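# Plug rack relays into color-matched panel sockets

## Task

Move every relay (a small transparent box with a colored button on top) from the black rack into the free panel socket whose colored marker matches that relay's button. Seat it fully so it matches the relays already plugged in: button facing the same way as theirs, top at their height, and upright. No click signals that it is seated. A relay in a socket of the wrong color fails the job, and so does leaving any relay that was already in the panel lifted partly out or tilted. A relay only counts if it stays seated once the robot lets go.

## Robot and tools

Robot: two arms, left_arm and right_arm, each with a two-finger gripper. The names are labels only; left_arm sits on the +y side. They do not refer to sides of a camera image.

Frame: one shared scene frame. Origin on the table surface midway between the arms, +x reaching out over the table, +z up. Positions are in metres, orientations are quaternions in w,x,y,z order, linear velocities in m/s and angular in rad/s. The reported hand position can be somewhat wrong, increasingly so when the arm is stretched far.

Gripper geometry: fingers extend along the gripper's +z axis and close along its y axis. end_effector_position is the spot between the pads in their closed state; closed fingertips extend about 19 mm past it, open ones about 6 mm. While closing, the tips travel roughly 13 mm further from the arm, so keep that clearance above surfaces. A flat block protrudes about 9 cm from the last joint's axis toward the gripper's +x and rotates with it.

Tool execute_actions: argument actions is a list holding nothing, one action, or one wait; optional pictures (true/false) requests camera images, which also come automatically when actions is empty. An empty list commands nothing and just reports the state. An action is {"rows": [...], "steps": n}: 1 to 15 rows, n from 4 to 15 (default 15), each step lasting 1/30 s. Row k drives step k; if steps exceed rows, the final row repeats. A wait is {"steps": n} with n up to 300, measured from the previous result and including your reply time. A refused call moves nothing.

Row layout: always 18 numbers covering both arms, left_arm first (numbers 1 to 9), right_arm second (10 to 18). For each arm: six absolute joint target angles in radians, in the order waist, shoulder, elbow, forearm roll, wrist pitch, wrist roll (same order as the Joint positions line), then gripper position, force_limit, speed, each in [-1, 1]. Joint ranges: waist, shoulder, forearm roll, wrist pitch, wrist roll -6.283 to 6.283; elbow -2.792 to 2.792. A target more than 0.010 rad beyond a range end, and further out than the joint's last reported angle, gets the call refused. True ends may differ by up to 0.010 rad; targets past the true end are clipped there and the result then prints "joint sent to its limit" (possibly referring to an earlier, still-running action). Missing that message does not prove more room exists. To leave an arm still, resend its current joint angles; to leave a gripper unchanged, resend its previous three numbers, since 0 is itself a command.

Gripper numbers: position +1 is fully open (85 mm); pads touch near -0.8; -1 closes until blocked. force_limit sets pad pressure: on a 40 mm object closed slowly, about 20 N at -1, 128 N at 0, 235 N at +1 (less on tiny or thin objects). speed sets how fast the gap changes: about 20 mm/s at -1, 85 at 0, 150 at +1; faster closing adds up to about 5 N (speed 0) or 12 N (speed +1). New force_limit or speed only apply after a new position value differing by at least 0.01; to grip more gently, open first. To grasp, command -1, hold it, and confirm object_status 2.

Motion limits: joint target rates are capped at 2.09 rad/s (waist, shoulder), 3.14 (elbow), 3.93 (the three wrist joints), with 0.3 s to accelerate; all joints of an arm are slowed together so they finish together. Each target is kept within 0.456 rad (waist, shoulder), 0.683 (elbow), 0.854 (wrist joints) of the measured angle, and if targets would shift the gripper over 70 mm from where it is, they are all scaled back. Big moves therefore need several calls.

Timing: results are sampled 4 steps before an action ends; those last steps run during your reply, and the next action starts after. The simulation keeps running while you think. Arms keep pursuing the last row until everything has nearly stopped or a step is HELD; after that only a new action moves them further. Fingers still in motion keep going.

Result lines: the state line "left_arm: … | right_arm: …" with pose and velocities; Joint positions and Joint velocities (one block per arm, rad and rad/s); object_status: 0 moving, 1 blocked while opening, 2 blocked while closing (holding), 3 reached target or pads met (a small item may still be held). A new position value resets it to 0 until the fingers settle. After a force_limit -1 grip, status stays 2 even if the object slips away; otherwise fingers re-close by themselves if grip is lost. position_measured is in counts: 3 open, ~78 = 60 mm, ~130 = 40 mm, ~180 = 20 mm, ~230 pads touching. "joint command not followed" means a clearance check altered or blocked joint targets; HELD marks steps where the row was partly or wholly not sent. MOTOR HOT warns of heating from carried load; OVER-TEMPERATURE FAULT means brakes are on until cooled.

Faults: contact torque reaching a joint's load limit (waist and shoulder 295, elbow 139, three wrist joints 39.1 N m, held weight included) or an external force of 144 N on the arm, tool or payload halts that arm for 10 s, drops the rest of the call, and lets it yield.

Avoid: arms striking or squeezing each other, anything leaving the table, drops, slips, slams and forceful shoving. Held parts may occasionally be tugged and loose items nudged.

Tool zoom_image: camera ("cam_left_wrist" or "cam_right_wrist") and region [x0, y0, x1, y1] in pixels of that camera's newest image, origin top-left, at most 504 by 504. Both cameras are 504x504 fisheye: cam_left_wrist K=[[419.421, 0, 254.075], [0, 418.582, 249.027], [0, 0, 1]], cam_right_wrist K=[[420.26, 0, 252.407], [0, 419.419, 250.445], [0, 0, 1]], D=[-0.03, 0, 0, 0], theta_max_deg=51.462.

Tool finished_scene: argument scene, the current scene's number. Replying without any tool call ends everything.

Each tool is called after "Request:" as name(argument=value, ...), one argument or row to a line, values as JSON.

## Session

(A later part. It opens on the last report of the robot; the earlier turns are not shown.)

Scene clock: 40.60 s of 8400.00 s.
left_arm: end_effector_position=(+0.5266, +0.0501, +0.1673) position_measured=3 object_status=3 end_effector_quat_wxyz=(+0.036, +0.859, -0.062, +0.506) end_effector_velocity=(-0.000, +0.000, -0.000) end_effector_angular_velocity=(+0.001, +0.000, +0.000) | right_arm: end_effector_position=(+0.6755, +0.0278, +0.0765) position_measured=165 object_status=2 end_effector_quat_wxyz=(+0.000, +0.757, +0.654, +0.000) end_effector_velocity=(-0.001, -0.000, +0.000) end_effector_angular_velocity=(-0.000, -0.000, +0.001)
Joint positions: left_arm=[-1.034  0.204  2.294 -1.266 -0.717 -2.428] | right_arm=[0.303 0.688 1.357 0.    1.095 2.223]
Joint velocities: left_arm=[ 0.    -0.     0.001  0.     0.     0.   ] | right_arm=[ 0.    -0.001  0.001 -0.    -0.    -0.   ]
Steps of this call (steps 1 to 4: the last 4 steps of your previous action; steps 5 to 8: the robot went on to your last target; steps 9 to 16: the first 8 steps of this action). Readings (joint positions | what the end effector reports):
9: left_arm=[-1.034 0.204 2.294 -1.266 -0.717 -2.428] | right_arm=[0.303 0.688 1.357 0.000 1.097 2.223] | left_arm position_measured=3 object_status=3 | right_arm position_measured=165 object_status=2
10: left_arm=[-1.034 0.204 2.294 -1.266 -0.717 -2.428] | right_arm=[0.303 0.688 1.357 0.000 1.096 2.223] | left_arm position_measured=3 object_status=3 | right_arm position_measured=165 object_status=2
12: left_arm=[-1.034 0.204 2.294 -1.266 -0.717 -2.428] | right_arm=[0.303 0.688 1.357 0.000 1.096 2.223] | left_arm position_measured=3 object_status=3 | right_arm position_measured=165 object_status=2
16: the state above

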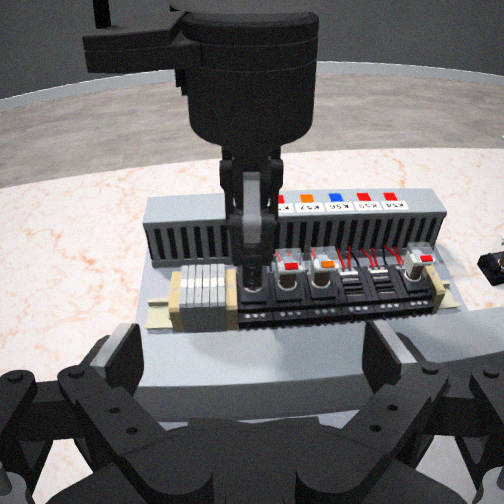

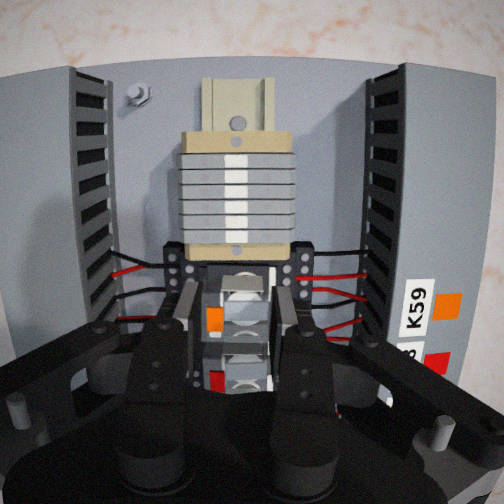

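No slip yet; continue slowly.

Request:
execute_actions(
  actions=[
    {"rows":[[-1.0337,0.2039,2.2943,-1.266,-0.7165,-2.428,1,0,0,0.3028,0.6892,1.3577,0,1.0947,2.2228,-1,-0.6,0],[-1.0337,0.2039,2.2943,-1.266,-0.7165,-2.428,1,0,0,0.3028,0.6892,1.3577,0,1.0947,2.2228,-1,-0.6,0],[-1.0337,0.2039,2.2943,-1.266,-0.7165,-2.428,1,0,0,0.3028,0.6892,1.3577,0,1.0947,2.2228,-1,-0.6,0],[-1.0337,0.2039,2.2943,-1.266,-0.7165,-2.428,1,0,0,0.3028,0.6892,1.3577,0,1.0947,2.2228,-1,-0.6,0],[-1.0337,0.2039,2.2943,-1.266,-0.7165,-2.428,1,0,0,0.3028,0.6896,1.3580,0,1.0940,2.2228,-1,-0.6,0]],"steps":12},
  ],
  pictures=true,
)

Request:
zoom_image(
  camera="cam_right_wrist",
  region=[160,250,330,400],
)

Scene clock: 41.03 s of 8400.00 s.
left_arm: end_effector_position=(+0.5266, +0.0501, +0.1673) position_measured=3 object_status=3 end_effector_quat_wxyz=(+0.036, +0.859, -0.062, +0.506) end_effector_velocity=(-0.001, -0.000, -0.000) end_effector_angular_velocity=(+0.001, -0.000, -0.001) | right_arm: end_effector_position=(+0.6754, +0.0278, +0.0752) position_measured=165 object_status=2 end_effector_quat_wxyz=(-0.000, +0.757, +0.654, +0.000) end_effector_velocity=(-0.000, +0.000, -0.001) end_effector_angular_velocity=(-0.000, +0.001, -0.000)
Joint positions: left_arm=[-1.034  0.204  2.294 -1.266 -0.717 -2.428] | right_arm=[0.303 0.689 1.358 0.    1.094 2.223]
Joint velocities: left_arm=[-0.001  0.     0.    -0.    -0.     0.   ] | right_arm=[ 0.     0.001  0.     0.     0.    -0.   ]
Steps of this call (steps 1 to 4: the last 4 steps of your previous action; step 5: the robot went on to your last target; steps 6 to 13: the first 8 steps of this action). Readings (joint positions | what the end effector reports):
6: left_arm=[-1.034 0.204 2.294 -1.266 -0.717 -2.428] | right_arm=[0.303 0.689 1.357 0.000 1.095 2.223] | left_arm position_measured=3 object_status=3 | right_arm position_measured=165 object_status=2
7: left_arm=[-1.034 0.204 2.294 -1.266 -0.717 -2.428] | right_arm=[0.303 0.689 1.357 0.000 1.095 2.223] | left_arm position_measured=3 object_status=3 | right_arm position_measured=165 object_status=2
9: left_arm=[-1.034 0.204 2.294 -1.266 -0.717 -2.428] | right_arm=[0.303 0.689 1.358 0.000 1.095 2.223] | left_arm position_measured=3 object_status=3 | right_arm position_measured=165 object_status=2
13: the state above

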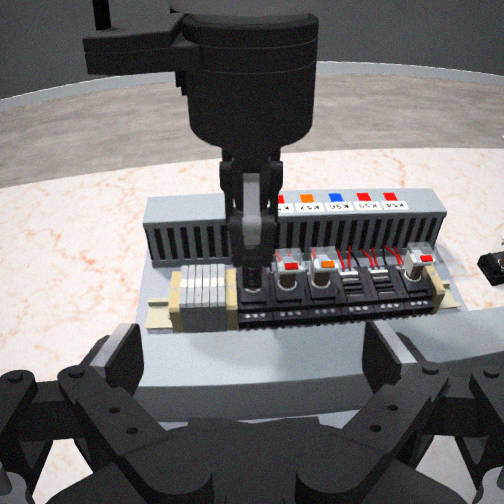

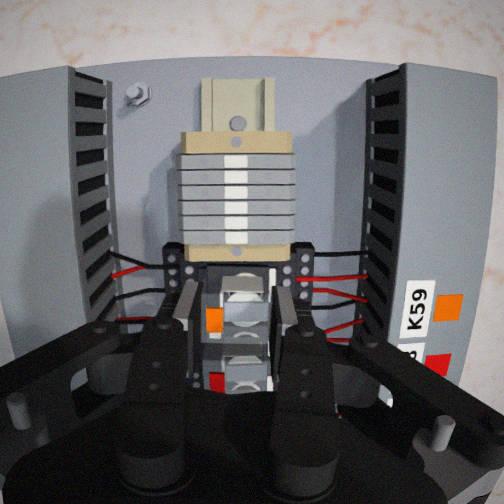

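Region (160, 250, 330, 400) of cam_right_wrist's 504x504 image, scaled by 2.965, with more detail than that image has; it fills the top 445 rows of this view, and the rest is white.

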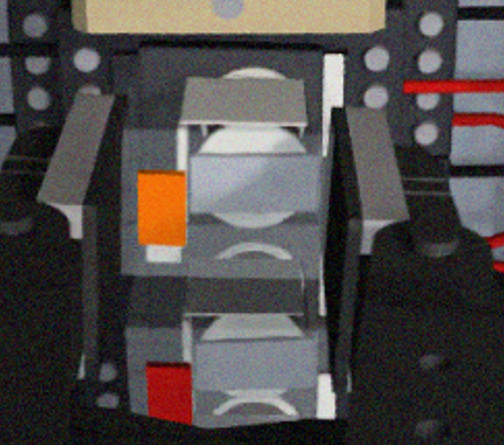

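Request:
execute_actions(
  actions=[
    {"rows":[[-1.0337,0.2039,2.2943,-1.266,-0.7165,-2.428,1,0,0,0.3028,0.6894,1.3579,0,1.0943,2.2228,0.3,-0.6,0.5],[-1.0337,0.2039,2.2943,-1.266,-0.7165,-2.428,1,0,0,0.3028,0.6894,1.3579,0,1.0943,2.2228,0.3,-0.6,0.5],[-1.0337,0.2039,2.2943,-1.266,-0.7165,-2.428,1,0,0,0.3028,0.6894,1.3579,0,1.0943,2.2228,0.3,-0.6,0.5],[-1.0337,0.2039,2.2943,-1.266,-0.7165,-2.428,1,0,0,0.3028,0.6894,1.3579,0,1.0943,2.2228,0.3,-0.6,0.5],[-1.0337,0.2039,2.2943,-1.266,-0.7165,-2.428,1,0,0,0.3028,0.6894,1.3579,0,1.0943,2.2228,0.3,-0.6,0.5],[-1.0337,0.2039,2.2943,-1.266,-0.7165,-2.428,1,0,0,0.3028,0.652,1.324,0,1.1656,2.2228,0.3,-0.6,0.5]],"steps":15},
  ],
  pictures=true,
)

Request:
zoom_image(
  camera="cam_left_wrist",
  region=[215,220,365,330],
)

Scene clock: 41.70 s of 8400.00 s.
left_arm: end_effector_position=(+0.5266, +0.0501, +0.1673) position_measured=3 object_status=3 end_effector_quat_wxyz=(+0.036, +0.859, -0.062, +0.506) end_effector_velocity=(+0.001, +0.001, +0.001) end_effector_angular_velocity=(-0.001, -0.001, +0.003) | right_arm: end_effector_position=(+0.6749, +0.0275, +0.1266) position_measured=94 object_status=0 end_effector_quat_wxyz=(+0.000, +0.757, +0.654, +0.001) end_effector_velocity=(-0.021, -0.012, -0.016) end_effector_angular_velocity=(-0.031, +0.052, +0.001)
Joint positions: left_arm=[-1.034  0.204  2.294 -1.266 -0.717 -2.428] | right_arm=[0.303 0.651 1.323 0.    1.165 2.223]
Joint velocities: left_arm=[ 0.002 -0.001 -0.001  0.    -0.    -0.   ] | right_arm=[ 0.     0.     0.029 -0.003  0.03   0.   ]
Steps of this call (steps 1 to 4: the last 4 steps of your previous action; steps 5 to 9: the robot went on to your last target; steps 10 to 20: the first 11 steps of this action). Readings (joint positions | what the end effector reports):
10: left_arm=[-1.034 0.204 2.294 -1.266 -0.717 -2.428] | right_arm=[0.303 0.690 1.358 0.000 1.094 2.223] | left_arm position_measured=3 object_status=3 | right_arm position_measured=165 object_status=0
11: left_arm=[-1.034 0.204 2.294 -1.266 -0.717 -2.428] | right_arm=[0.303 0.690 1.358 0.000 1.094 2.223] | left_arm position_measured=3 object_status=3 | right_arm position_measured=165 object_status=0
13: left_arm=[-1.034 0.204 2.294 -1.266 -0.717 -2.428] | right_arm=[0.303 0.691 1.359 -0.000 1.094 2.223] | left_arm position_measured=3 object_status=3 | right_arm position_measured=152 object_status=0
17: left_arm=[-1.034 0.204 2.294 -1.266 -0.717 -2.428] | right_arm=[0.303 0.677 1.346 -0.000 1.122 2.223] | left_arm position_measured=3 object_status=3 | right_arm position_measured=113 object_status=0
20: the state above

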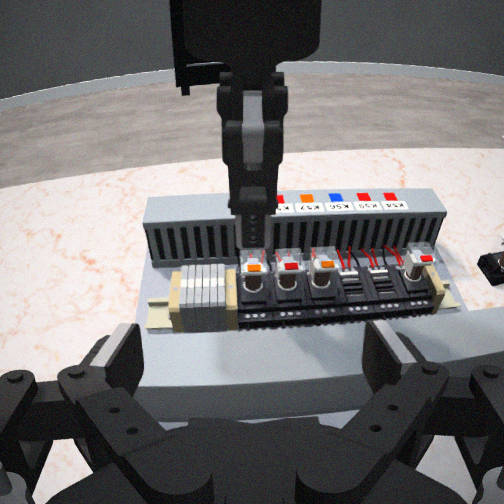

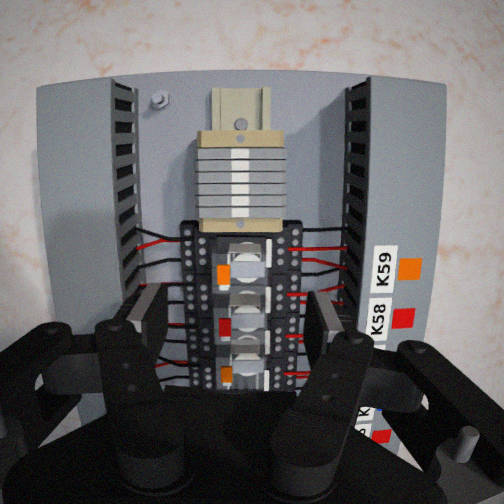

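Region (215, 220, 365, 330) of cam_left_wrist's 504x504 image, scaled by 3.360, with more detail than that image has; it fills the top 370 rows of this view, and the rest is white.

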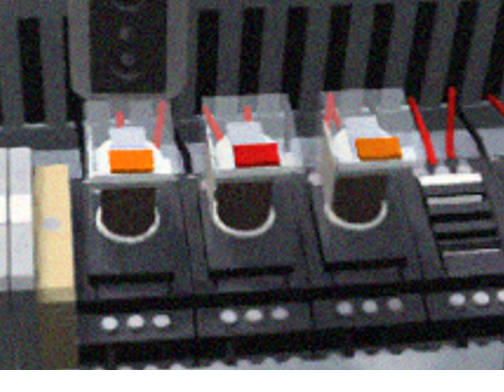

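Request:
execute_actions(
  actions=[
    {"rows":[[-1.0337,0.2039,2.2943,-1.266,-0.7165,-2.428,1,0,0,-0.0963,0.4945,1.5987,0,1.0484,4.8201,0.3,-0.6,0]],"steps":15},
  ],
)

Request:
execute_actions(
  actions=[
    {"rows":[[-1.0337,0.2039,2.2943,-1.266,-0.7165,-2.428,1,0,0,-0.0963,0.4945,1.5987,0,1.0484,4.8201,0.3,-0.6,0]],"steps":15},
  ],
  pictures=true,
)

Scene clock: 42.63 s of 8400.00 s.
left_arm: end_effector_position=(+0.5266, +0.0501, +0.1673) position_measured=3 object_status=3 end_effector_quat_wxyz=(+0.036, +0.859, -0.062, +0.506) end_effector_velocity=(-0.001, -0.001, -0.001) end_effector_angular_velocity=(-0.000, +0.001, -0.002) | right_arm: end_effector_position=(+0.6983, -0.1205, +0.1241) position_measured=91 object_status=3 end_effector_quat_wxyz=(-0.000, +0.914, +0.406, -0.001) end_effector_velocity=(+0.030, -0.475, -0.005) end_effector_angular_velocity=(-0.001, -0.003, -2.295)
Joint positions: left_arm=[-1.034  0.204  2.294 -1.266 -0.716 -2.428] | right_arm=[ 0.136  0.587  1.439 -0.     1.117  2.645]
Joint velocities: left_arm=[-0.002 -0.     0.001 -0.     0.001 -0.001] | right_arm=[-0.541 -0.216  0.372  0.    -0.159  1.754]
Steps of this call (steps 1 to 4: the last 4 steps of your previous action; steps 5 to 15: the robot went on to your last target; steps 16 to 17: nothing new was sent; steps 18 to 28: the first 11 steps of this action). Readings (joint positions | what the end effector reports):
18: left_arm=[-1.034 0.204 2.294 -1.266 -0.717 -2.428] | right_arm=[0.303 0.652 1.324 0.000 1.166 2.223] | left_arm position_measured=3 object_status=3 | right_arm position_measured=91 object_status=3
19: left_arm=[-1.034 0.204 2.294 -1.266 -0.717 -2.428] | right_arm=[0.300 0.651 1.326 0.000 1.165 2.230] | left_arm position_measured=3 object_status=3 | right_arm position_measured=91 object_status=3
21: left_arm=[-1.034 0.204 2.294 -1.266 -0.717 -2.428] | right_arm=[0.274 0.641 1.344 0.000 1.158 2.286] | left_arm position_measured=3 object_status=3 | right_arm position_measured=91 object_status=3
25: left_arm=[-1.034 0.204 2.294 -1.266 -0.716 -2.428] | right_arm=[0.193 0.609 1.400 -0.000 1.134 2.478] | left_arm position_measured=3 object_status=3 | right_arm position_measured=91 object_status=3
28: the state above

Scene clock: 43.13 s of 8400.00 s.
left_arm: end_effector_position=(+0.5266, +0.0501, +0.1673) position_measured=3 object_status=3 end_effector_quat_wxyz=(+0.036, +0.859, -0.062, +0.506) end_effector_velocity=(-0.000, -0.000, -0.000) end_effector_angular_velocity=(-0.000, +0.000, -0.000) | right_arm: end_effector_position=(+0.6875, -0.2975, +0.1207) position_measured=91 object_status=3 end_effector_quat_wxyz=(+0.000, +0.916, -0.401, -0.000) end_effector_velocity=(-0.026, -0.133, -0.004) end_effector_angular_velocity=(-0.000, -0.001, -3.947)
Joint positions: left_arm=[-1.034  0.204  2.294 -1.266 -0.716 -2.428] | right_arm=[-0.072  0.504  1.582 -0.     1.056  4.098]
Joint velocities: left_arm=[-0.001 -0.     0.     0.    -0.    -0.001] | right_arm=[-0.164 -0.065  0.114 -0.    -0.049  3.783]
Steps of this call (steps 1 to 4: the last 4 steps of your previous action; steps 5 to 15: the first 11 steps of this action). Readings (joint positions | what the end effector reports):
5: left_arm=[-1.034 0.204 2.294 -1.266 -0.716 -2.428] | right_arm=[0.050 0.553 1.498 -0.000 1.092 2.988] | left_arm position_measured=3 object_status=3 | right_arm position_measured=91 object_status=3
6: left_arm=[-1.034 0.204 2.294 -1.266 -0.716 -2.428] | right_arm=[0.034 0.546 1.509 -0.000 1.087 3.070] | left_arm position_measured=3 object_status=3 | right_arm position_measured=91 object_status=3
8: left_arm=[-1.034 0.204 2.294 -1.266 -0.716 -2.428] | right_arm=[0.004 0.534 1.530 -0.000 1.078 3.252] | left_arm position_measured=3 object_status=3 | right_arm position_measured=91 object_status=3
12: left_arm=[-1.034 0.204 2.294 -1.266 -0.716 -2.428] | right_arm=[-0.048 0.514 1.566 -0.000 1.063 3.713] | left_arm position_measured=3 object_status=3 | right_arm position_measured=91 object_status=3
15: the state above

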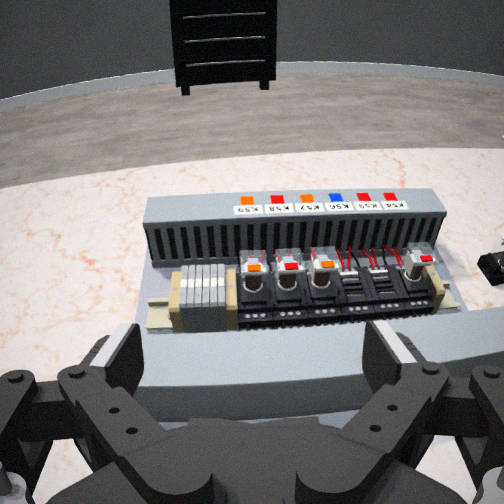

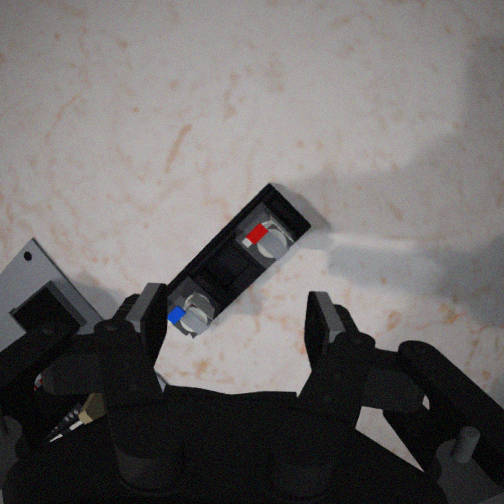

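Request:
execute_actions(
  actions=[
    {"rows":[[-1.0337,0.2039,2.2943,-1.266,-0.7165,-2.428,1,0,0,-0.0963,0.4945,1.5987,0,1.0484,4.8201,0.3,-0.6,0]],"steps":10},
  ],
  pictures=true,
)

Scene clock: 43.47 s of 8400.00 s.
left_arm: end_effector_position=(+0.5266, +0.0501, +0.1673) position_measured=3 object_status=3 end_effector_quat_wxyz=(+0.036, +0.859, -0.062, +0.506) end_effector_velocity=(-0.001, -0.001, -0.000) end_effector_angular_velocity=(-0.001, +0.001, -0.001) | right_arm: end_effector_position=(+0.6835, -0.3169, +0.1201) position_measured=91 object_status=3 end_effector_quat_wxyz=(-0.000, -0.708, +0.706, -0.000) end_effector_velocity=(-0.000, -0.000, +0.001) end_effector_angular_velocity=(+0.000, -0.001, -0.084)
Joint positions: left_arm=[-1.034  0.204  2.294 -1.266 -0.716 -2.428] | right_arm=[-0.096  0.495  1.599 -0.     1.048  4.818]
Joint velocities: left_arm=[-0.002  0.     0.     0.     0.    -0.002] | right_arm=[-0.    -0.001  0.001 -0.    -0.001  0.084]
Steps of this call (steps 1 to 4: the last 4 steps of your previous action; steps 5 to 10: the first 6 steps of this action). Readings (joint positions | what the end effector reports):
5: left_arm=[-1.034 0.204 2.294 -1.266 -0.716 -2.428] | right_arm=[-0.091 0.497 1.595 -0.000 1.050 4.633] | left_arm position_measured=3 object_status=3 | right_arm position_measured=91 object_status=3
6: left_arm=[-1.034 0.204 2.294 -1.266 -0.716 -2.428] | right_arm=[-0.093 0.496 1.596 -0.000 1.049 4.699] | left_arm position_measured=3 object_status=3 | right_arm position_measured=91 object_status=3
8: left_arm=[-1.034 0.204 2.294 -1.266 -0.716 -2.428] | right_arm=[-0.095 0.495 1.598 -0.000 1.049 4.788] | left_arm position_measured=3 object_status=3 | right_arm position_measured=91 object_status=3
10: the state above

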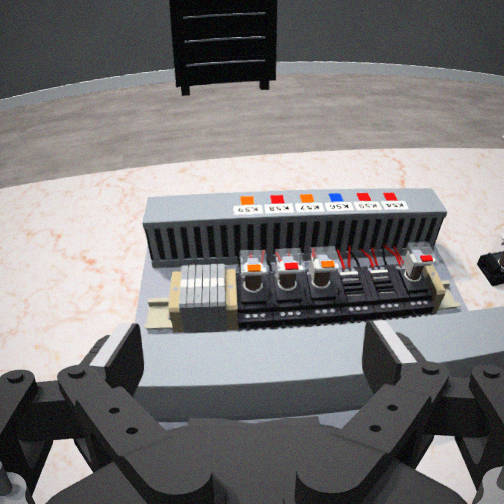

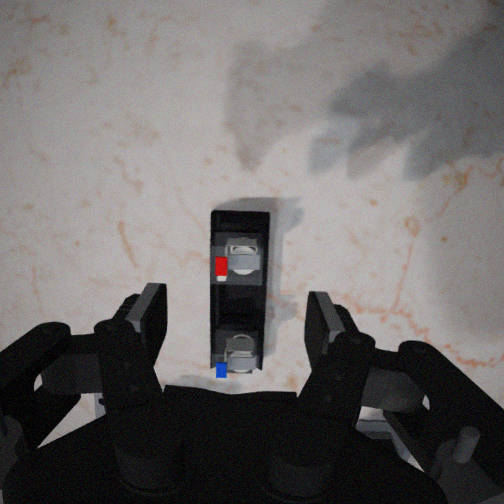

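Request:
execute_actions(
  actions=[
    {"rows":[[-1.0337,0.2039,2.2943,-1.266,-0.7165,-2.428,1,0,0,-0.0963,0.5330,1.6304,0,0.9782,4.8201,0.3,-0.6,0],[-1.0337,0.2039,2.2943,-1.266,-0.7165,-2.428,1,0,0,-0.0963,0.5330,1.6304,0,0.9782,4.8201,0.3,-0.6,0],[-1.0337,0.2039,2.2943,-1.266,-0.7165,-2.428,1,0,0,-0.0963,0.5330,1.6304,0,0.9782,4.8201,0.3,-0.6,0],[-1.0337,0.2039,2.2943,-1.266,-0.7165,-2.428,1,0,0,-0.0963,0.5330,1.6304,0,0.9782,4.8201,0.3,-0.6,0],[-1.0337,0.2039,2.2943,-1.266,-0.7165,-2.428,1,0,0,-0.0963,0.5514,1.6427,0,0.9475,4.8201,0.3,-0.6,0],[-1.0337,0.2039,2.2943,-1.266,-0.7165,-2.428,1,0,0,-0.0963,0.5514,1.6427,0,0.9475,4.8201,0.3,-0.6,0],[-1.0337,0.2039,2.2943,-1.266,-0.7165,-2.428,1,0,0,-0.0963,0.5514,1.6427,0,0.9475,4.8201,0.3,-0.6,0],[-1.0337,0.2039,2.2943,-1.266,-0.7165,-2.428,1,0,0,-0.0963,0.5514,1.6427,0,0.9475,4.8201,0.3,-0.6,0],[-1.0337,0.2039,2.2943,-1.266,-0.7165,-2.428,1,0,0,-0.0963,0.5514,1.6427,0,0.9475,4.8201,0.3,-0.6,0],[-1.0337,0.2039,2.2943,-1.266,-0.7165,-2.428,1,0,0,-0.0963,0.5514,1.6427,0,0.9475,4.8201,0.3,-0.6,0],[-1.0337,0.2039,2.2943,-1.266,-0.7165,-2.428,1,0,0,-0.0963,0.5514,1.6427,0,0.9475,4.8201,-1,-0.6,0]],"steps":15},
  ],
)

Request:
execute_actions(
  actions=[
    {"rows":[[-1.0337,0.2039,2.2943,-1.266,-0.7165,-2.428,1,0,0,-0.0963,0.5514,1.6427,0,0.9475,4.8201,-1,-0.6,0]],"steps":12},
  ],
  pictures=true,
)

Scene clock: 44.37 s of 8400.00 s.
left_arm: end_effector_position=(+0.5266, +0.0501, +0.1673) position_measured=3 object_status=3 end_effector_quat_wxyz=(+0.036, +0.859, -0.062, +0.506) end_effector_velocity=(+0.000, +0.000, +0.000) end_effector_angular_velocity=(-0.000, +0.000, +0.001) | right_arm: end_effector_position=(+0.6835, -0.3170, +0.0550) position_measured=91 object_status=0 end_effector_quat_wxyz=(-0.000, -0.707, +0.707, +0.000) end_effector_velocity=(+0.000, -0.000, +0.001) end_effector_angular_velocity=(+0.000, -0.002, -0.000)
Joint positions: left_arm=[-1.034  0.204  2.294 -1.266 -0.716 -2.428] | right_arm=[-0.096  0.552  1.643 -0.     0.948  4.82 ]
Joint velocities: left_arm=[ 0.001 -0.    -0.    -0.     0.001  0.   ] | right_arm=[-0.    -0.002  0.    -0.    -0.001  0.   ]
Steps of this call (steps 1 to 4: the last 4 steps of your previous action; steps 5 to 15: the robot went on to your last target; step 16: nothing new was sent; steps 17 to 27: the first 11 steps of this action). Readings (joint positions | what the end effector reports):
17: left_arm=[-1.034 0.204 2.294 -1.266 -0.716 -2.428] | right_arm=[-0.096 0.495 1.599 0.000 1.048 4.820] | left_arm position_measured=3 object_status=3 | right_arm position_measured=91 object_status=3
18: left_arm=[-1.034 0.204 2.294 -1.266 -0.716 -2.428] | right_arm=[-0.096 0.497 1.601 0.000 1.041 4.820] | left_arm position_measured=3 object_status=3 | right_arm position_measured=91 object_status=3
20: left_arm=[-1.034 0.204 2.294 -1.266 -0.716 -2.428] | right_arm=[-0.096 0.522 1.623 0.000 0.996 4.820] | left_arm position_measured=3 object_status=3 | right_arm position_measured=91 object_status=3
24: left_arm=[-1.034 0.204 2.294 -1.266 -0.716 -2.428] | right_arm=[-0.096 0.552 1.643 -0.000 0.948 4.820] | left_arm position_measured=3 object_status=3 | right_arm position_measured=91 object_status=3
27: the state above

Scene clock: 44.77 s of 8400.00 s.
left_arm: end_effector_position=(+0.5266, +0.0501, +0.1673) position_measured=3 object_status=3 end_effector_quat_wxyz=(+0.036, +0.859, -0.062, +0.506) end_effector_velocity=(-0.000, -0.000, -0.000) end_effector_angular_velocity=(-0.000, +0.000, -0.000) | right_arm: end_effector_position=(+0.6835, -0.3169, +0.0552) position_measured=165 object_status=0 end_effector_quat_wxyz=(+0.000, -0.707, +0.707, -0.000) end_effector_velocity=(-0.000, +0.000, -0.000) end_effector_angular_velocity=(-0.000, +0.000, +0.000)
Joint positions: left_arm=[-1.034  0.204  2.294 -1.266 -0.717 -2.428] | right_arm=[-0.096  0.551  1.643 -0.     0.947  4.82 ]
Joint velocities: left_arm=[-0.001  0.     0.    -0.     0.    -0.001] | right_arm=[ 0.  0. -0. -0.  0.  0.]
Steps of this call (steps 1 to 4: the last 4 steps of your previous action; steps 5 to 12: the first 8 steps of this action). Readings (joint positions | what the end effector reports):
5: left_arm=[-1.034 0.204 2.294 -1.266 -0.717 -2.428] | right_arm=[-0.096 0.552 1.643 -0.000 0.948 4.820] | left_arm position_measured=3 object_status=3 | right_arm position_measured=114 object_status=0
6: left_arm=[-1.034 0.204 2.294 -1.266 -0.716 -2.428] | right_arm=[-0.096 0.552 1.643 -0.000 0.948 4.820] | left_arm position_measured=3 object_status=3 | right_arm position_measured=122 object_status=0
8: left_arm=[-1.034 0.204 2.294 -1.266 -0.716 -2.428] | right_arm=[-0.096 0.552 1.643 -0.000 0.948 4.820] | left_arm position_measured=3 object_status=3 | right_arm position_measured=136 object_status=0
12: the state above

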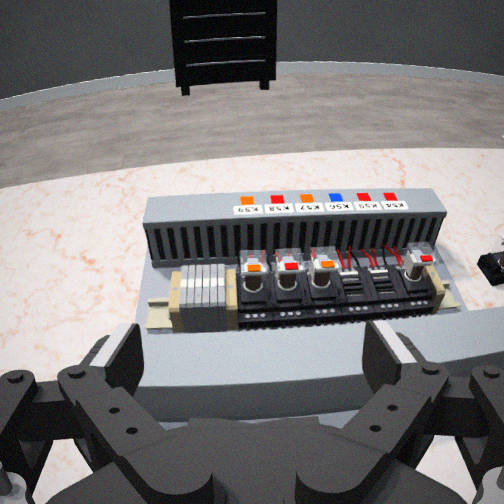

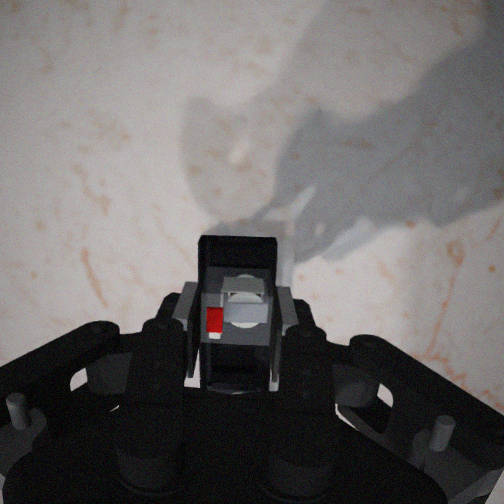

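Request:
execute_actions(
  actions=[
    {"rows":[[-1.0337,0.2039,2.2943,-1.266,-0.7165,-2.428,1,0,0,-0.0963,0.5330,1.6304,0,0.9782,4.8201,-1,-0.6,0],[-1.0337,0.2039,2.2943,-1.266,-0.7165,-2.428,1,0,0,-0.0963,0.5330,1.6304,0,0.9782,4.8201,-1,-0.6,0],[-1.0337,0.2039,2.2943,-1.266,-0.7165,-2.428,1,0,0,-0.0963,0.5330,1.6304,0,0.9782,4.8201,-1,-0.6,0],[-1.0337,0.2039,2.2943,-1.266,-0.7165,-2.428,1,0,0,-0.0963,0.5330,1.6304,0,0.9782,4.8201,-1,-0.6,0],[-1.0337,0.2039,2.2943,-1.266,-0.7165,-2.428,1,0,0,-0.0963,0.4503,1.5473,0,1.1440,4.8201,-1,-0.6,0],[-1.0337,0.2039,2.2943,-1.266,-0.7165,-2.428,1,0,0,-0.0963,0.4503,1.5473,0,1.1440,4.8201,-1,-0.6,0],[-1.0337,0.2039,2.2943,-1.266,-0.7165,-2.428,1,0,0,-0.0963,0.4503,1.5473,0,1.1440,4.8201,-1,-0.6,0],[-1.0337,0.2039,2.2943,-1.266,-0.7165,-2.428,1,0,0,-0.0963,0.4503,1.5473,0,1.1440,4.8201,-1,-0.6,0],[-1.0337,0.2039,2.2943,-1.266,-0.7165,-2.428,1,0,0,-0.0963,0.4503,1.5473,0,1.1440,4.8201,-1,-0.6,0],[-1.0337,0.2039,2.2943,-1.266,-0.7165,-2.428,1,0,0,-0.0963,0.4503,1.5473,0,1.1440,4.8201,-1,-0.6,0],[-1.0337,0.2039,2.2943,-1.266,-0.7165,-2.428,1,0,0,0.1886,0.5128,1.4498,0,1.1790,2.1086,-1,-0.6,0]],"steps":15},
  ],
)

Request:
execute_actions(
  actions=[
    {"rows":[[-1.0337,0.2039,2.2943,-1.266,-0.7165,-2.428,1,0,0,0.1886,0.5128,1.4498,0,1.1790,2.1086,-1,-0.6,0]],"steps":15},
  ],
)

Request:
execute_actions(
  actions=[
    {"rows":[[-1.0337,0.2039,2.2943,-1.266,-0.7165,-2.428,1,0,0,0.1886,0.5128,1.4498,0,1.1790,2.1086,-1,-0.6,0]],"steps":14},
  ],
)

Scene clock: 45.80 s of 8400.00 s.
left_arm: end_effector_position=(+0.5266, +0.0501, +0.1673) position_measured=3 object_status=3 end_effector_quat_wxyz=(+0.036, +0.859, -0.062, +0.506) end_effector_velocity=(+0.001, +0.000, +0.000) end_effector_angular_velocity=(-0.001, -0.001, +0.001) | right_arm: end_effector_position=(+0.6843, -0.3167, +0.1717) position_measured=165 object_status=2 end_effector_quat_wxyz=(+0.000, -0.707, +0.707, -0.000) end_effector_velocity=(-0.011, +0.013, +0.379) end_effector_angular_velocity=(+0.007, -0.047, +0.026)
Joint positions: left_arm=[-1.034  0.204  2.294 -1.266 -0.716 -2.428] | right_arm=[-0.096  0.457  1.554  0.     1.13   4.82 ]
Joint velocities: left_arm=[ 0.001 -0.    -0.001  0.    -0.    -0.   ] | right_arm=[ 0.017 -0.293 -0.297  0.002  0.544 -0.01 ]
Steps of this call (steps 1 to 4: the last 4 steps of your previous action; steps 5 to 15: the robot went on to your last target; steps 16 to 20: nothing new was sent; steps 21 to 31: the first 11 steps of this action). Readings (joint positions | what the end effector reports):
21: left_arm=[-1.034 0.204 2.294 -1.266 -0.716 -2.428] | right_arm=[-0.096 0.551 1.643 -0.000 0.947 4.820] | left_arm position_measured=3 object_status=3 | right_arm position_measured=165 object_status=2
22: left_arm=[-1.034 0.204 2.294 -1.266 -0.716 -2.428] | right_arm=[-0.096 0.548 1.641 -0.000 0.953 4.820] | left_arm position_measured=3 object_status=3 | right_arm position_measured=165 object_status=2
24: left_arm=[-1.034 0.204 2.294 -1.266 -0.716 -2.428] | right_arm=[-0.096 0.533 1.630 0.000 0.976 4.820] | left_arm position_measured=3 object_status=3 | right_arm position_measured=165 object_status=2
28: left_arm=[-1.034 0.204 2.294 -1.266 -0.716 -2.428] | right_arm=[-0.096 0.503 1.600 -0.000 1.040 4.820] | left_arm position_measured=3 object_status=3 | right_arm position_measured=165 object_status=2
31: the state above

Scene clock: 46.30 s of 8400.00 s.
left_arm: end_effector_position=(+0.5266, +0.0501, +0.1673) position_measured=3 object_status=3 end_effector_quat_wxyz=(+0.036, +0.859, -0.062, +0.506) end_effector_velocity=(+0.001, +0.000, +0.000) end_effector_angular_velocity=(-0.002, -0.000, +0.001) | right_arm: end_effector_position=(+0.6708, -0.1392, +0.1812) position_measured=165 object_status=2 end_effector_quat_wxyz=(-0.001, +0.989, -0.147, +0.001) end_effector_velocity=(-0.065, +0.300, -0.006) end_effector_angular_velocity=(-0.016, +0.013, +4.022)
Joint positions: left_arm=[-1.034  0.204  2.294 -1.266 -0.716 -2.428] | right_arm=[0.126 0.499 1.47  0.    1.17  3.765]
Joint velocities: left_arm=[ 0.001 -0.    -0.    -0.    -0.    -0.001] | right_arm=[ 0.376  0.084 -0.121  0.     0.053 -3.647]
Steps of this call (steps 1 to 4: the last 4 steps of your previous action; steps 5 to 15: the first 11 steps of this action). Readings (joint positions | what the end effector reports):
5: left_arm=[-1.034 0.204 2.294 -1.266 -0.716 -2.428] | right_arm=[-0.038 0.462 1.522 0.000 1.147 4.645] | left_arm position_measured=3 object_status=3 | right_arm position_measured=165 object_status=2
6: left_arm=[-1.034 0.204 2.294 -1.266 -0.716 -2.428] | right_arm=[-0.018 0.466 1.516 0.000 1.149 4.578] | left_arm position_measured=3 object_status=3 | right_arm position_measured=165 object_status=2
8: left_arm=[-1.034 0.204 2.294 -1.266 -0.716 -2.428] | right_arm=[0.018 0.475 1.504 0.000 1.155 4.436] | left_arm position_measured=3 object_status=3 | right_arm position_measured=165 object_status=2
12: left_arm=[-1.034 0.204 2.294 -1.266 -0.716 -2.428] | right_arm=[0.084 0.489 1.483 0.000 1.164 4.094] | left_arm position_measured=3 object_status=3 | right_arm position_measured=165 object_status=2
15: the state above

Scene clock: 46.77 s of 8400.00 s.
left_arm: end_effector_position=(+0.5266, +0.0501, +0.1673) position_measured=3 object_status=3 end_effector_quat_wxyz=(+0.036, +0.859, -0.062, +0.506) end_effector_velocity=(-0.000, +0.000, -0.000) end_effector_angular_velocity=(+0.000, +0.000, -0.000) | right_arm: end_effector_position=(+0.6585, -0.0899, +0.1801) position_measured=165 object_status=2 end_effector_quat_wxyz=(-0.000, +0.784, +0.621, +0.000) end_effector_velocity=(-0.005, +0.017, -0.000) end_effector_angular_velocity=(-0.001, +0.001, +1.459)
Joint positions: left_arm=[-1.034  0.204  2.294 -1.266 -0.716 -2.428] | right_arm=[0.188 0.513 1.45  0.    1.179 2.192]
Joint velocities: left_arm=[-0. -0.  0. -0.  0.  0.] | right_arm=[ 0.022  0.005 -0.007 -0.     0.003 -1.437]
Steps of this call (steps 1 to 4: the last 4 steps of your previous action; steps 5 to 14: the first 10 steps of this action). Readings (joint positions | what the end effector reports):
5: left_arm=[-1.034 0.204 2.294 -1.266 -0.716 -2.428] | right_arm=[0.168 0.508 1.456 0.000 1.176 3.125] | left_arm position_measured=3 object_status=3 | right_arm position_measured=165 object_status=2
6: left_arm=[-1.034 0.204 2.294 -1.266 -0.716 -2.428] | right_arm=[0.172 0.509 1.455 0.000 1.177 2.997] | left_arm position_measured=3 object_status=3 | right_arm position_measured=165 object_status=2
8: left_arm=[-1.034 0.204 2.294 -1.266 -0.716 -2.428] | right_arm=[0.178 0.511 1.453 0.000 1.178 2.740] | left_arm position_measured=3 object_status=3 | right_arm position_measured=165 object_status=2
12: left_arm=[-1.034 0.204 2.294 -1.266 -0.716 -2.428] | right_arm=[0.186 0.512 1.451 0.000 1.179 2.319] | left_arm position_measured=3 object_status=3 | right_arm position_measured=165 object_status=2
14: the state above

Descend to 0.11, then 0.09.

Request:
execute_actions(
  actions=[
    {"rows":[[-1.0337,0.2039,2.2943,-1.266,-0.7165,-2.428,1,0,0,0.1886,0.5128,1.4498,0,1.1790,2.1086,-1,-0.6,0],[-1.0337,0.2039,2.2943,-1.266,-0.7165,-2.428,1,0,0,0.1886,0.5128,1.4498,0,1.1790,2.1086,-1,-0.6,0],[-1.0337,0.2039,2.2943,-1.266,-0.7165,-2.428,1,0,0,0.1886,0.5617,1.5090,0,1.0709,2.1086,-1,-0.6,0]],"steps":15},
  ],
  pictures=true,
)

Request:
zoom_image(
  camera="cam_left_wrist",
  region=[300,200,460,330],
)

Scene clock: 47.33 s of 8400.00 s.
left_arm: end_effector_position=(+0.5266, +0.0501, +0.1673) position_measured=3 object_status=3 end_effector_quat_wxyz=(+0.036, +0.859, -0.062, +0.506) end_effector_velocity=(-0.001, -0.001, +0.000) end_effector_angular_velocity=(-0.001, +0.000, -0.002) | right_arm: end_effector_position=(+0.6583, -0.0890, +0.1098) position_measured=165 object_status=2 end_effector_quat_wxyz=(-0.000, +0.757, +0.654, -0.000) end_effector_velocity=(+0.001, +0.001, -0.000) end_effector_angular_velocity=(+0.001, -0.003, +0.001)
Joint positions: left_arm=[-1.034  0.204  2.294 -1.266 -0.716 -2.428] | right_arm=[ 0.189  0.562  1.509 -0.     1.071  2.109]
Joint velocities: left_arm=[-0.002 -0.    -0.     0.     0.    -0.001] | right_arm=[ 0.    -0.     0.    -0.    -0.003 -0.   ]
Steps of this call (steps 1 to 4: the last 4 steps of your previous action; steps 5 to 6: the robot went on to your last target; steps 7 to 17: the first 11 steps of this action). Readings (joint positions | what the end effector reports):
7: left_arm=[-1.034 0.204 2.294 -1.266 -0.716 -2.428] | right_arm=[0.189 0.513 1.450 0.000 1.179 2.109] | left_arm position_measured=3 object_status=3 | right_arm position_measured=165 object_status=2
8: left_arm=[-1.034 0.204 2.294 -1.266 -0.716 -2.428] | right_arm=[0.189 0.513 1.450 0.000 1.179 2.109] | left_arm position_measured=3 object_status=3 | right_arm position_measured=165 object_status=2
10: left_arm=[-1.034 0.204 2.294 -1.266 -0.716 -2.428] | right_arm=[0.189 0.516 1.453 0.000 1.173 2.109] | left_arm position_measured=3 object_status=3 | right_arm position_measured=165 object_status=2
14: left_arm=[-1.034 0.204 2.294 -1.266 -0.716 -2.428] | right_arm=[0.189 0.561 1.508 -0.000 1.075 2.109] | left_arm position_measured=3 object_status=3 | right_arm position_measured=165 object_status=2
17: the state above

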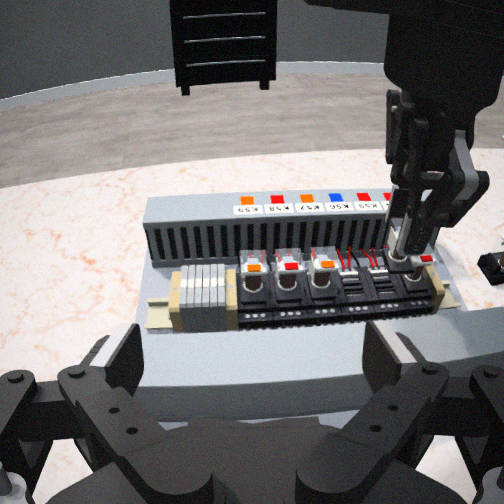

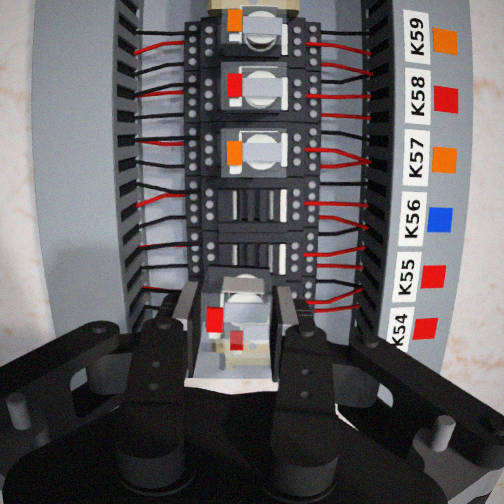

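Region (300, 200, 460, 330) of cam_left_wrist's 504x504 image, scaled by 3.150, with more detail than that image has; it fills the top 410 rows of this view, and the rest is white.

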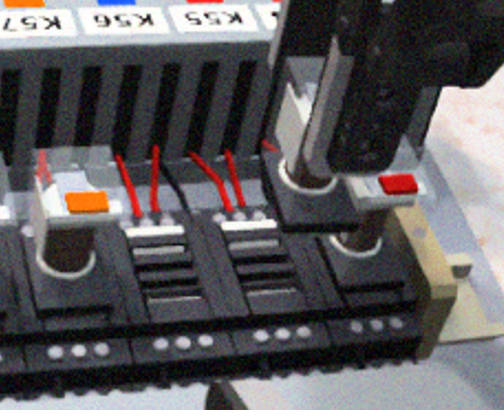

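Request:
execute_actions(
  actions=[
    {"rows":[[-1.0337,0.2039,2.2943,-1.266,-0.7165,-2.428,1,0,0,0.1886,0.5776,1.5232,0,1.0408,2.1086,-1,-0.6,0]],"steps":12},
  ],
  pictures=true,
)

Request:
zoom_image(
  camera="cam_right_wrist",
  region=[160,200,330,400],
)

Request:
zoom_image(
  camera="cam_left_wrist",
  region=[300,200,460,330],
)

Scene clock: 48.03 s of 8400.00 s.
left_arm: end_effector_position=(+0.5266, +0.0501, +0.1673) position_measured=3 object_status=3 end_effector_quat_wxyz=(+0.036, +0.859, -0.062, +0.506) end_effector_velocity=(-0.001, -0.001, -0.000) end_effector_angular_velocity=(+0.000, +0.000, -0.002) | right_arm: end_effector_position=(+0.6583, -0.0891, +0.0901) position_measured=165 object_status=2 end_effector_quat_wxyz=(+0.000, +0.757, +0.654, -0.000) end_effector_velocity=(-0.000, +0.000, -0.001) end_effector_angular_velocity=(-0.001, +0.001, +0.000)
Joint positions: left_arm=[-1.034  0.204  2.294 -1.266 -0.716 -2.428] | right_arm=[ 0.189  0.578  1.523 -0.     1.041  2.109]
Joint velocities: left_arm=[-0.002 -0.     0.001  0.     0.    -0.   ] | right_arm=[ 0.     0.001 -0.    -0.     0.     0.   ]
Steps of this call (steps 1 to 4: the last 4 steps of your previous action; steps 5 to 13: the robot went on to your last target; steps 14 to 21: the first 8 steps of this action). Readings (joint positions | what the end effector reports):
14: left_arm=[-1.034 0.204 2.294 -1.266 -0.716 -2.428] | right_arm=[0.189 0.562 1.509 0.000 1.071 2.109] | left_arm position_measured=3 object_status=3 | right_arm position_measured=165 object_status=2
15: left_arm=[-1.034 0.204 2.294 -1.266 -0.716 -2.428] | right_arm=[0.189 0.565 1.512 0.000 1.063 2.109] | left_arm position_measured=3 object_status=3 | right_arm position_measured=165 object_status=2
17: left_arm=[-1.034 0.204 2.294 -1.266 -0.716 -2.428] | right_arm=[0.189 0.577 1.524 -0.000 1.042 2.109] | left_arm position_measured=3 object_status=3 | right_arm position_measured=165 object_status=2
21: the state above

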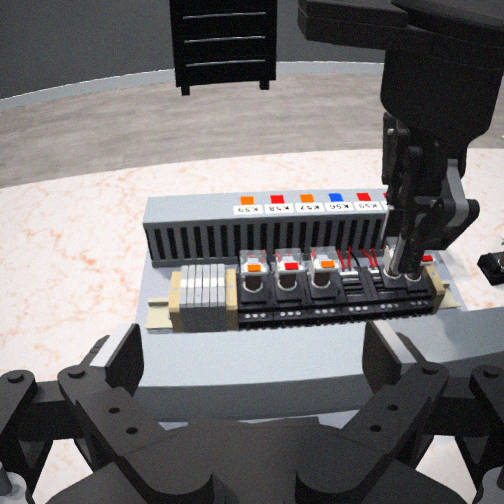

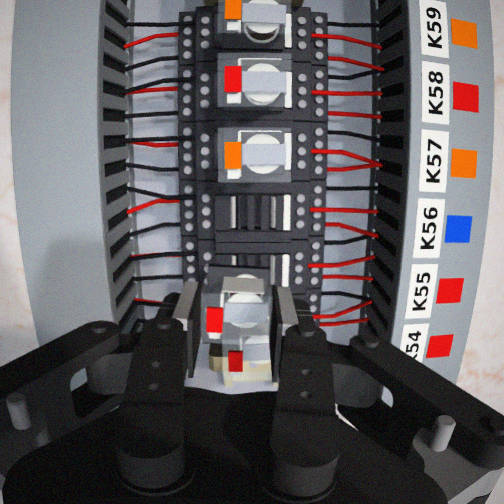

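Region (160, 200, 330, 400) of cam_right_wrist's 504x504 image, scaled by 2.520, with more detail than that image has; it fills the left 428 columns of this view, and the rest is white.

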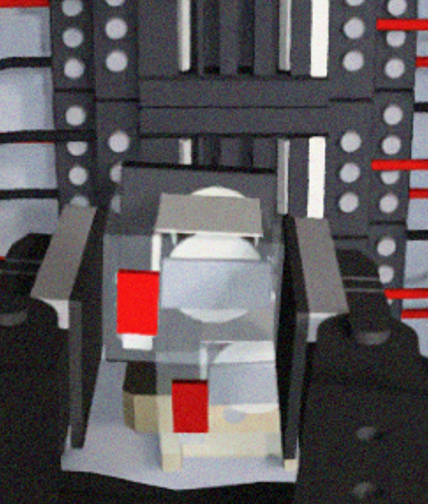

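Region (300, 200, 460, 330) of cam_left_wrist's 504x504 image, scaled by 3.150, with more detail than that image has; it fills the top 410 rows of this view, and the rest is white.

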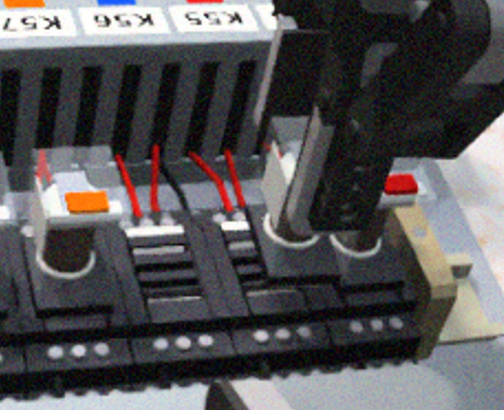

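Request:
execute_actions(
  actions=[
    {"rows":[[-1.0337,0.2039,2.2943,-1.266,-0.7165,-2.428,1,0,0,0.1886,0.5697,1.5161,0,1.0558,2.1086,-1,-0.6,0],[-1.0337,0.2039,2.2943,-1.266,-0.7165,-2.428,1,0,0,0.1886,0.5697,1.5161,0,1.0558,2.1086,-1,-0.6,0],[-1.0337,0.2039,2.2943,-1.266,-0.7165,-2.428,1,0,0,0.1886,0.5697,1.5161,0,1.0558,2.1086,-1,-0.6,0],[-1.0337,0.2039,2.2943,-1.266,-0.7165,-2.428,1,0,0,0.1886,0.5697,1.5161,0,1.0558,2.1086,-1,-0.6,0],[-1.0337,0.2039,2.2943,-1.266,-0.7165,-2.428,1,0,0,0.1848,0.5766,1.5044,0,1.0606,2.1048,-1,-0.6,0]],"steps":15},
  ],
  pictures=true,
)

Request:
zoom_image(
  camera="cam_right_wrist",
  region=[160,200,330,400],
)

Scene clock: 49.03 s of 8400.00 s.
left_arm: end_effector_position=(+0.5266, +0.0501, +0.1673) position_measured=3 object_status=3 end_effector_quat_wxyz=(+0.036, +0.859, -0.062, +0.506) end_effector_velocity=(-0.000, -0.001, +0.000) end_effector_angular_velocity=(+0.000, +0.000, -0.002) | right_arm: end_effector_position=(+0.6641, -0.0900, +0.1003) position_measured=165 object_status=2 end_effector_quat_wxyz=(+0.000, +0.757, +0.654, +0.000) end_effector_velocity=(+0.000, +0.001, -0.001) end_effector_angular_velocity=(-0.001, +0.001, +0.001)
Joint positions: left_arm=[-1.034  0.204  2.294 -1.266 -0.716 -2.428] | right_arm=[0.185 0.576 1.504 0.    1.061 2.105]
Joint velocities: left_arm=[-0.001 -0.    -0.    -0.     0.001  0.001] | right_arm=[ 0.001  0.002 -0.001 -0.001  0.001 -0.   ]
Steps of this call (steps 1 to 4: the last 4 steps of your previous action; steps 5 to 15: the robot went on to your last target; steps 16 to 19: nothing new was sent; steps 20 to 30: the first 11 steps of this action). Readings (joint positions | what the end effector reports):
20: left_arm=[-1.034 0.204 2.294 -1.266 -0.716 -2.428] | right_arm=[0.189 0.577 1.523 0.000 1.041 2.109] | left_arm position_measured=3 object_status=3 | right_arm position_measured=165 object_status=2
21: left_arm=[-1.034 0.204 2.294 -1.266 -0.716 -2.428] | right_arm=[0.189 0.575 1.521 -0.000 1.047 2.109] | left_arm position_measured=3 object_status=3 | right_arm position_measured=165 object_status=2
23: left_arm=[-1.034 0.204 2.294 -1.266 -0.716 -2.428] | right_arm=[0.189 0.569 1.516 0.000 1.055 2.109] | left_arm position_measured=3 object_status=3 | right_arm position_measured=165 object_status=2
27: left_arm=[-1.034 0.204 2.294 -1.266 -0.716 -2.428] | right_arm=[0.185 0.576 1.505 0.000 1.060 2.105] | left_arm position_measured=3 object_status=3 | right_arm position_measured=165 object_status=2
30: the state above

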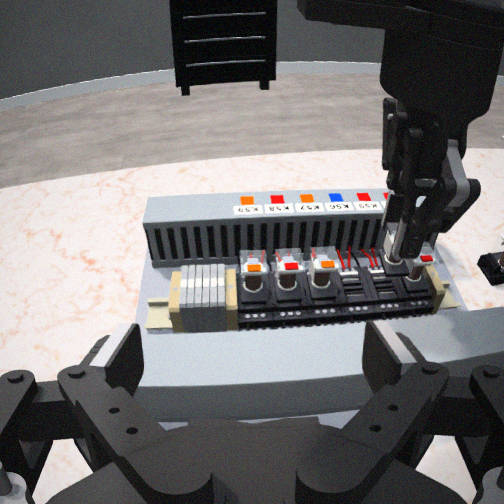

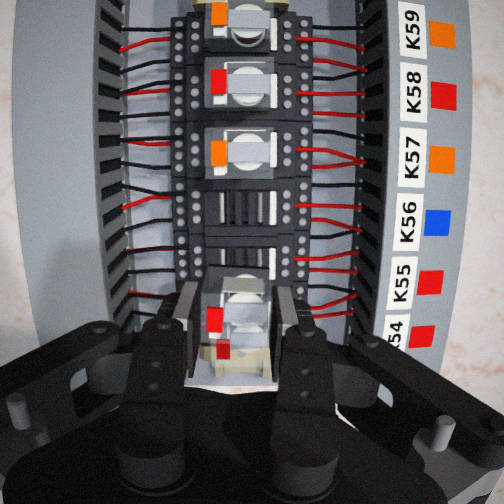

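Region (160, 200, 330, 400) of cam_right_wrist's 504x504 image, scaled by 2.520, with more detail than that image has; it fills the left 428 columns of this view, and the rest is white.

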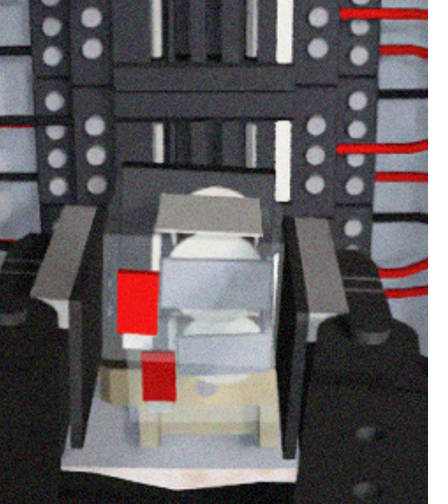

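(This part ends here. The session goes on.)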